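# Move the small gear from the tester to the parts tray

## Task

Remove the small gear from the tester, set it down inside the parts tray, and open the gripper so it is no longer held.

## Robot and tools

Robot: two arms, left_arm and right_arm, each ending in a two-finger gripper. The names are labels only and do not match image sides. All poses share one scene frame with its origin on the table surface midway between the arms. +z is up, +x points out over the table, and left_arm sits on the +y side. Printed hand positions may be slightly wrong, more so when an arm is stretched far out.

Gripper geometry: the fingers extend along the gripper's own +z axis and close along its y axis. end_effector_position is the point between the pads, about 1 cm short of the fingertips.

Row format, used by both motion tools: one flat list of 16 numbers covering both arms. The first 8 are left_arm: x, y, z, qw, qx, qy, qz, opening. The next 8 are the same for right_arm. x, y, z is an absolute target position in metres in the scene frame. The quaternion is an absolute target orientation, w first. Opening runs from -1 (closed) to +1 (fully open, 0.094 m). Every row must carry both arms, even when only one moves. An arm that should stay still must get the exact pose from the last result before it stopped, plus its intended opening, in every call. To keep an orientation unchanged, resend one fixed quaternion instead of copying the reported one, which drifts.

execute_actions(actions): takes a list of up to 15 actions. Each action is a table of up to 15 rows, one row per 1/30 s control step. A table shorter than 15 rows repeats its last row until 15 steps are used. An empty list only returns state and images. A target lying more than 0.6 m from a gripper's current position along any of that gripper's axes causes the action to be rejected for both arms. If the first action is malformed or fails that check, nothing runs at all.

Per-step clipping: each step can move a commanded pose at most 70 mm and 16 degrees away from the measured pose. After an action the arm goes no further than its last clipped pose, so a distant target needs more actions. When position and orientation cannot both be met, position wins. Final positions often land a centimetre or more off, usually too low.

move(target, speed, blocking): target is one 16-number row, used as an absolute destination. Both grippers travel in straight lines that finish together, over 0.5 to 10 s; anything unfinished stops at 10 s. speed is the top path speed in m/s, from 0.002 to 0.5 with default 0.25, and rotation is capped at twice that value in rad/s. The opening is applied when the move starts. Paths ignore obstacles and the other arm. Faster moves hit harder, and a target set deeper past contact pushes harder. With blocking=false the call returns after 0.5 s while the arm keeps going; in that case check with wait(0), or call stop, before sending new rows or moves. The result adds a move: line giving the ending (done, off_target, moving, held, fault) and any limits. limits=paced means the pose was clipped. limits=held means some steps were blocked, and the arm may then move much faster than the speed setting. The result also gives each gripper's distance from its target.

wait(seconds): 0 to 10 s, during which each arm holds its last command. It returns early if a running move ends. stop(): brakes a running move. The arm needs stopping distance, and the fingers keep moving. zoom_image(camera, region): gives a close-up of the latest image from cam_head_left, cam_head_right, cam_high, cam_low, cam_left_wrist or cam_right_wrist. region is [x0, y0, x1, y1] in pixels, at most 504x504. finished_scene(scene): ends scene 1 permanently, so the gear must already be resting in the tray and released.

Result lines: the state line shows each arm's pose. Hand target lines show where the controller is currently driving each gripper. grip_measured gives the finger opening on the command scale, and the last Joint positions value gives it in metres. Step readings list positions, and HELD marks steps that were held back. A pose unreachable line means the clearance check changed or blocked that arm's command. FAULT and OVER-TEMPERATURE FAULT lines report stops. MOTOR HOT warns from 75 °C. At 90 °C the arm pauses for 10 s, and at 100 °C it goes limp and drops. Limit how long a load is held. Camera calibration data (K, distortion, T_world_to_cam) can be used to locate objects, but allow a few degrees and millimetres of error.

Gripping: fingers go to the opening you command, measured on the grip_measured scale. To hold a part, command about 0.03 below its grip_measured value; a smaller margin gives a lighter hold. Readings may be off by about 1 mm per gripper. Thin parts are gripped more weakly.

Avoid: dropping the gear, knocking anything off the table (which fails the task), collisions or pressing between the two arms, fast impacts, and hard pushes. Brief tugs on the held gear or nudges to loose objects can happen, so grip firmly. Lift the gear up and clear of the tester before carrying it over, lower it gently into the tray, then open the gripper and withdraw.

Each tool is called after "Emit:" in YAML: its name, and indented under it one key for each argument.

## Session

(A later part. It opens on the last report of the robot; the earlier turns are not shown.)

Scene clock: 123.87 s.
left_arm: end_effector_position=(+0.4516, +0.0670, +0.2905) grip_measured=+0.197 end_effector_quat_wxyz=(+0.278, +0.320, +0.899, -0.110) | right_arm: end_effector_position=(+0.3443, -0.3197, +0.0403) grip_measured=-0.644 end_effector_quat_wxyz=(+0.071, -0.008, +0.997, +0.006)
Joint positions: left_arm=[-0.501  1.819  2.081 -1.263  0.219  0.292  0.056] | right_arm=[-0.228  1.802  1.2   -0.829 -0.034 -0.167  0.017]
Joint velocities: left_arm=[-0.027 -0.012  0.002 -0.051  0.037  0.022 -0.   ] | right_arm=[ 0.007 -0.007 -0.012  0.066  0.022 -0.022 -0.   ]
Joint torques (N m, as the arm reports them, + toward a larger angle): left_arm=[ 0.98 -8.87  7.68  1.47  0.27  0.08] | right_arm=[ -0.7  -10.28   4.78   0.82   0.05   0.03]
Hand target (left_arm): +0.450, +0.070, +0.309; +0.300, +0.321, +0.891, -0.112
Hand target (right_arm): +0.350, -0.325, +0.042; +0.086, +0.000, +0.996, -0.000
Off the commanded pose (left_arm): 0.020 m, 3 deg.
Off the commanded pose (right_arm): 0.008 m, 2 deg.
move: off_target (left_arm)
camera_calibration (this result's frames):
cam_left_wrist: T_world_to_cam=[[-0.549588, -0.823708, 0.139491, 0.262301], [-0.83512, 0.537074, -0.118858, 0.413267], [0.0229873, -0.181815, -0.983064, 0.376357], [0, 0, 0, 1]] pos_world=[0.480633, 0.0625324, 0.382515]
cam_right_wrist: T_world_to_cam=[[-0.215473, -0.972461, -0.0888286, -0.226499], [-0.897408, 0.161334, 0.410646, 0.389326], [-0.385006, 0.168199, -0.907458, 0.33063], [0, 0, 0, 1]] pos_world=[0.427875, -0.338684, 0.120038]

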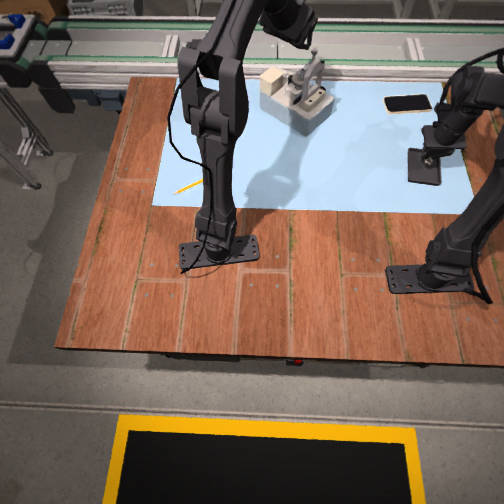

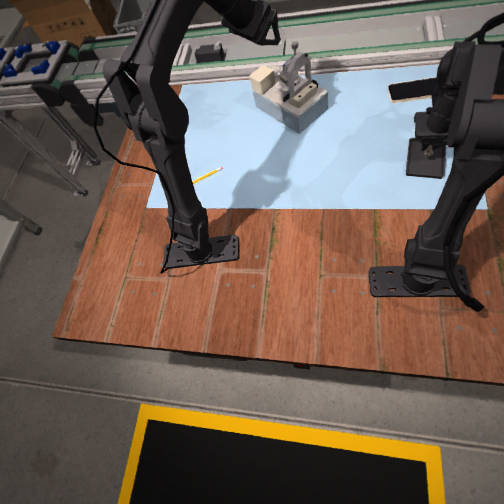

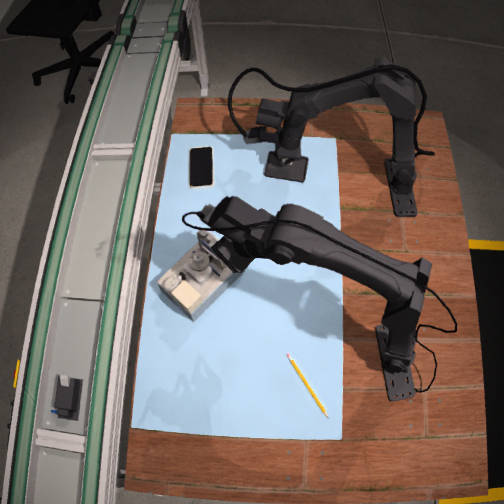

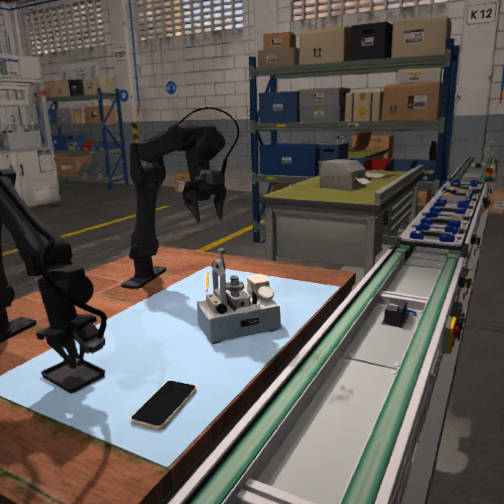

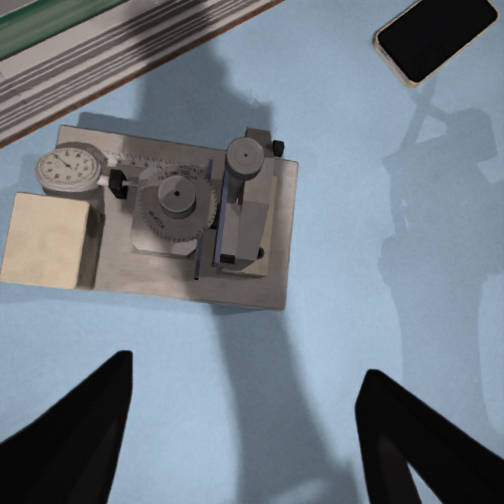

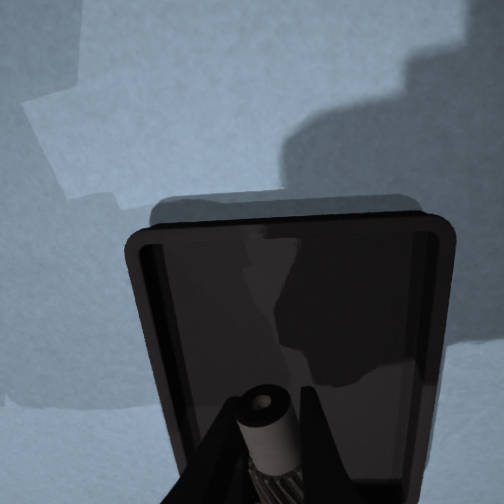

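Emit:
move:
  target: [0.45,0.07,0.31,0.3,0.321,0.89,-0.112,0.2,0.35,-0.325,0.021,0.087,0,0.996,0,-0.72]
  speed: 0.03

Emit:
move:
  target: [0.45,0.07,0.31,0.3,0.321,0.89,-0.112,0.2,0.35,-0.325,0.021,0.087,0,0.996,0,-0.3]
  speed: 0.03

Emit:
move:
  target: [0.45,0.07,0.31,0.3,0.321,0.89,-0.112,0.2,0.35,-0.325,0.1,0.087,0,0.996,0,-0.3]
  speed: 0.15

Scene clock: 127.37 s.
left_arm: end_effector_position=(+0.4513, +0.0670, +0.2903) grip_measured=+0.197 end_effector_quat_wxyz=(+0.277, +0.320, +0.899, -0.110) | right_arm: end_effector_position=(+0.3444, -0.3197, +0.0200) grip_measured=-0.644 end_effector_quat_wxyz=(+0.072, -0.007, +0.997, +0.006)
Joint positions: left_arm=[-0.501  1.819  2.081 -1.265  0.22   0.292  0.056] | right_arm=[-0.228  1.832  1.151 -0.749 -0.034 -0.167  0.017]
Joint velocities: left_arm=[ 0.002  0.012 -0.002  0.051  0.037 -0.037 -0.001] | right_arm=[-0.007 -0.017  0.007  0.037 -0.11  -0.037 -0.   ]
Joint torques (N m, as the arm reports them, + toward a larger angle): left_arm=[ 0.6  -9.16  7.46  1.5   0.17  0.03] | right_arm=[ -0.67 -10.32   4.58   0.86   0.05   0.02]
Hand target (left_arm): +0.450, +0.070, +0.310; +0.300, +0.321, +0.891, -0.112
Hand target (right_arm): +0.350, -0.325, +0.021; +0.087, +0.000, +0.996, -0.000
Off the commanded pose (left_arm): 0.020 m, 3 deg.
Off the commanded pose (right_arm): 0.008 m, 2 deg.
move: off_target (left_arm)
camera_calibration (this result's frames):
cam_left_wrist: T_world_to_cam=[[-0.549819, -0.823472, 0.139974, 0.26213], [-0.835007, 0.537549, -0.117496, 0.412472], [0.0215119, -0.181481, -0.983159, 0.376858], [0, 0, 0, 1]] pos_world=[0.480434, 0.062526, 0.382284]
cam_right_wrist: T_world_to_cam=[[-0.215774, -0.972385, -0.0889291, -0.22817], [-0.897655, 0.161698, 0.409963, 0.397964], [-0.384262, 0.168287, -0.907757, 0.311992], [0, 0, 0, 1]] pos_world=[0.427888, -0.338723, 0.0997708]

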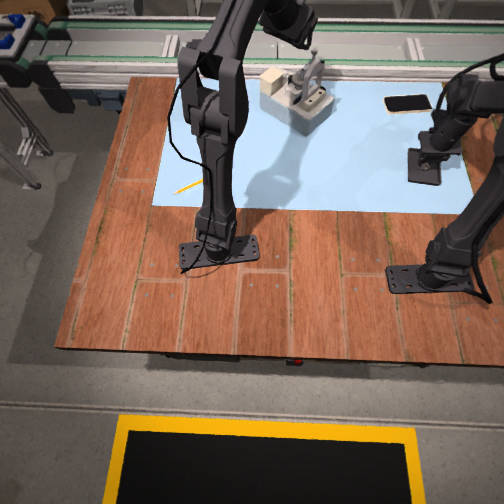

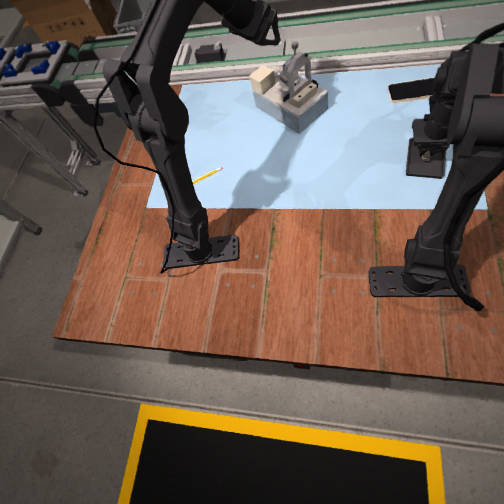

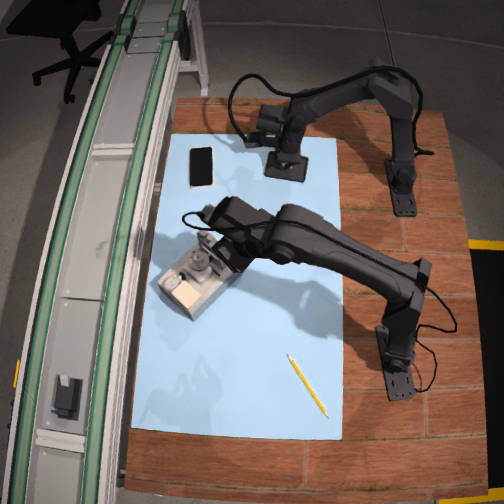

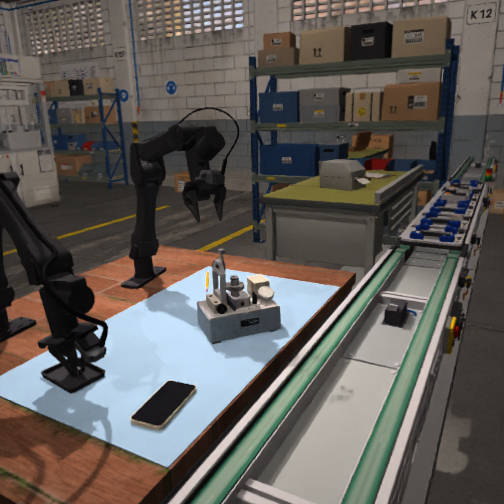

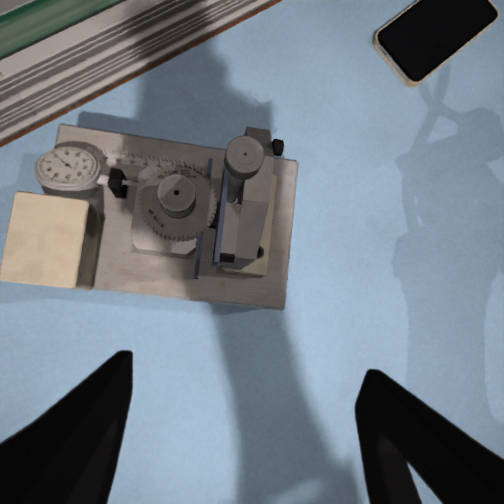

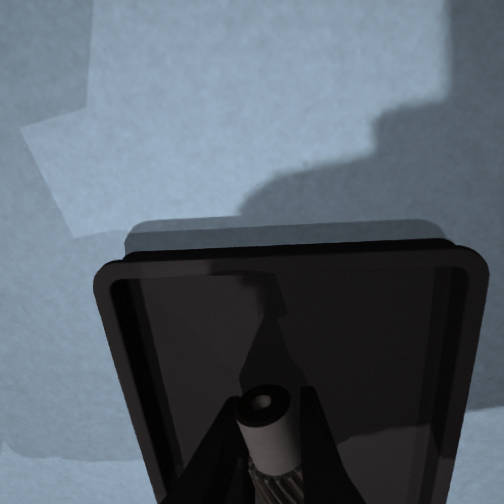

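Scene clock: 128.43 s.
left_arm: end_effector_position=(+0.4513, +0.0670, +0.2903) grip_measured=+0.197 end_effector_quat_wxyz=(+0.277, +0.320, +0.899, -0.110) | right_arm: end_effector_position=(+0.3454, -0.3198, +0.0201) grip_measured=-0.302 end_effector_quat_wxyz=(+0.074, -0.007, +0.997, +0.005)
Joint positions: left_arm=[-0.501  1.819  2.081 -1.265  0.22   0.292  0.056] | right_arm=[-0.228  1.832  1.151 -0.745 -0.034 -0.167  0.033]
Joint velocities: left_arm=[ 0.012 -0.007  0.007 -0.007 -0.037 -0.022  0.002] | right_arm=[ 0.017 -0.012 -0.007 -0.007 -0.007 -0.022  0.   ]
Joint torques (N m, as the arm reports them, + toward a larger angle): left_arm=[ 0.83 -9.11  7.55  1.49  0.23  0.03] | right_arm=[ -0.67 -10.29   4.58   0.84   0.05   0.02]
Hand target (left_arm): +0.450, +0.070, +0.310; +0.300, +0.321, +0.891, -0.112
Hand target (right_arm): +0.350, -0.325, +0.021; +0.087, +0.000, +0.996, -0.000
Off the commanded pose (left_arm): 0.020 m, 3 deg.
Off the commanded pose (right_arm): 0.007 m, 2 deg.
move: off_target (left_arm)
camera_calibration (this result's frames):
cam_left_wrist: T_world_to_cam=[[-0.549819, -0.823472, 0.139974, 0.26213], [-0.835007, 0.537549, -0.117496, 0.412472], [0.0215119, -0.181481, -0.983159, 0.376858], [0, 0, 0, 1]] pos_world=[0.480434, 0.062526, 0.382284]
cam_right_wrist: T_world_to_cam=[[-0.215405, -0.972443, -0.0891958, -0.228231], [-0.899347, 0.161961, 0.406133, 0.399591], [-0.380495, 0.167701, -0.90945, 0.311089], [0, 0, 0, 1]] pos_world=[0.428577, -0.33883, 0.100276]

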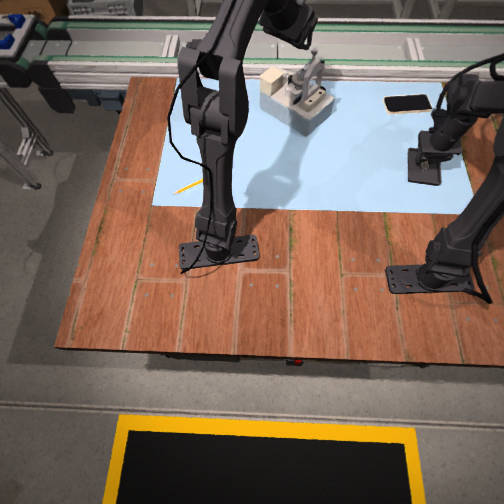

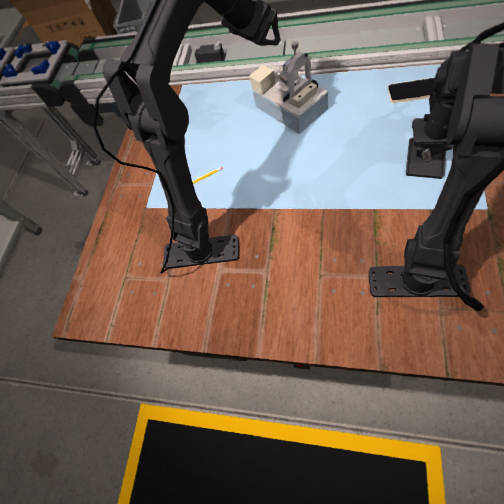

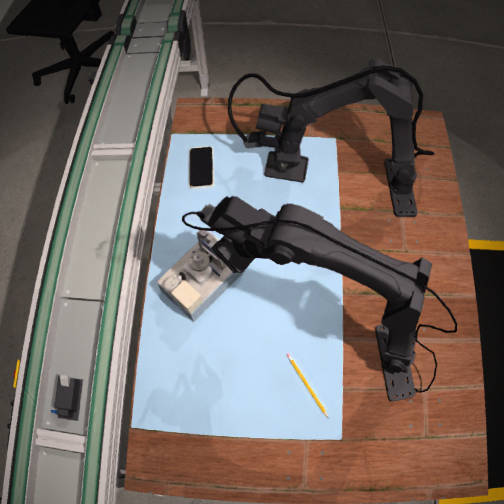

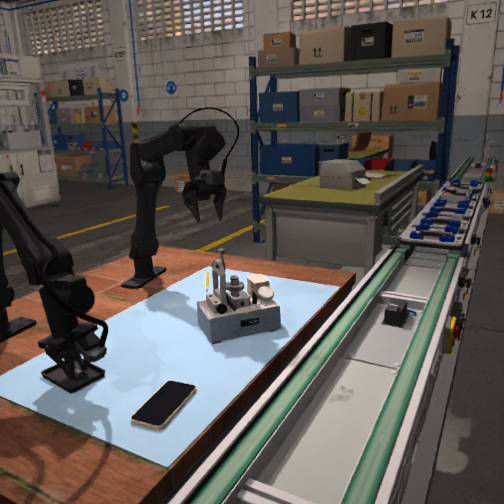

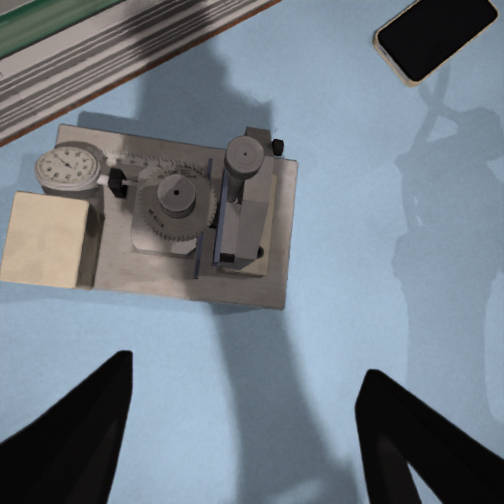

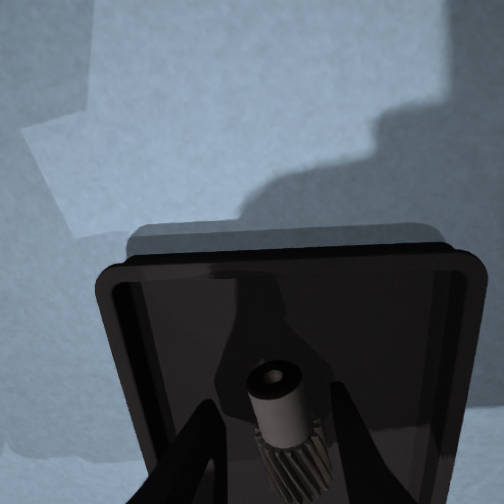

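Scene clock: 129.60 s.
left_arm: end_effector_position=(+0.4513, +0.0670, +0.2903) grip_measured=+0.197 end_effector_quat_wxyz=(+0.277, +0.320, +0.899, -0.110) | right_arm: end_effector_position=(+0.3439, -0.3196, +0.0853) grip_measured=-0.302 end_effector_quat_wxyz=(+0.068, -0.007, +0.998, +0.006)
Joint positions: left_arm=[-0.501  1.819  2.081 -1.265  0.22   0.292  0.056] | right_arm=[-0.228  1.76   1.335 -1.013 -0.034 -0.167  0.033]
Joint velocities: left_arm=[ 0.017  0.012 -0.002 -0.007 -0.037  0.007 -0.   ] | right_arm=[-0.002 -0.012  0.007  0.022 -0.022 -0.081 -0.   ]
Joint torques (N m, as the arm reports them, + toward a larger angle): left_arm=[ 0.83 -9.06  7.48  1.48  0.2   0.01] | right_arm=[ -0.66 -11.19   7.45   0.5    0.05   0.01]
Hand target (left_arm): +0.450, +0.070, +0.310; +0.300, +0.321, +0.891, -0.112
Hand target (right_arm): +0.350, -0.325, +0.100; +0.087, +0.000, +0.996, -0.000
Off the commanded pose (left_arm): 0.020 m, 3 deg.
Off the commanded pose (right_arm): 0.017 m, 2 deg.
move: off_target (left_arm, right_arm)
camera_calibration (this result's frames):
cam_left_wrist: T_world_to_cam=[[-0.549819, -0.823472, 0.139974, 0.26213], [-0.835007, 0.537549, -0.117496, 0.412472], [0.0215119, -0.181481, -0.983159, 0.376858], [0, 0, 0, 1]] pos_world=[0.480434, 0.062526, 0.382284]
cam_right_wrist: T_world_to_cam=[[-0.216409, -0.972286, -0.0884648, -0.222177], [-0.894695, 0.161238, 0.416561, 0.369013], [-0.390753, 0.169297, -0.904793, 0.373432], [0, 0, 0, 1]] pos_world=[0.427993, -0.338739, 0.164508]

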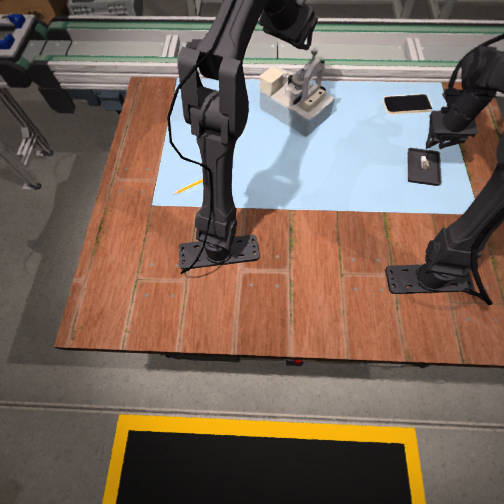

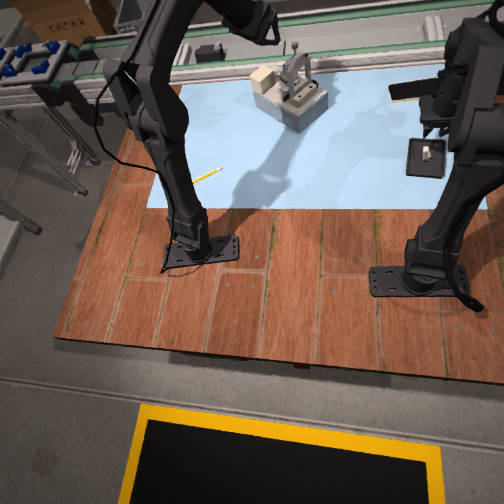

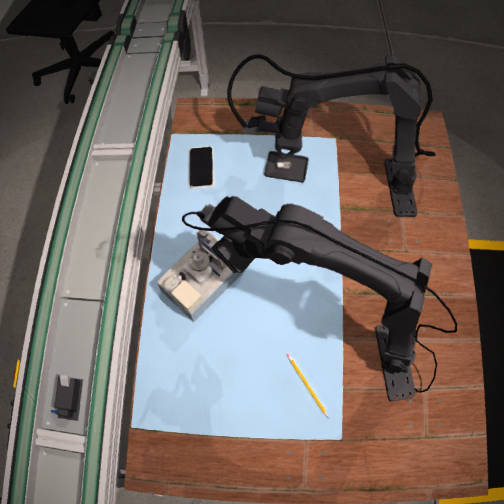

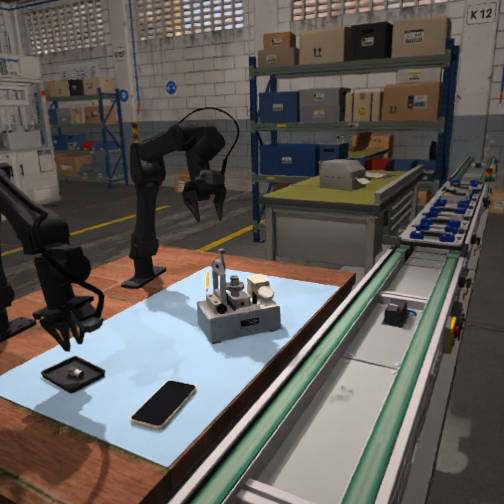

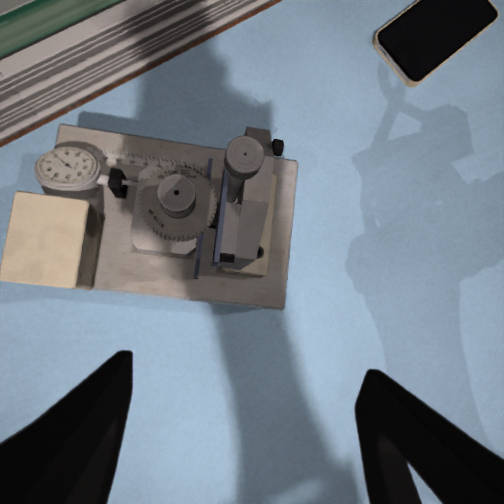

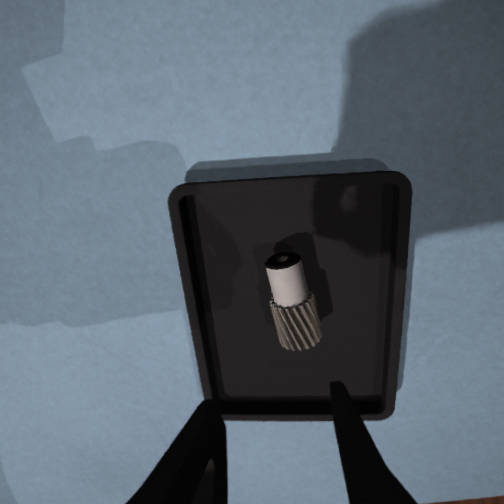

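Emit:
finished_scene:
  scene: 1

The scene is finished: the task was done.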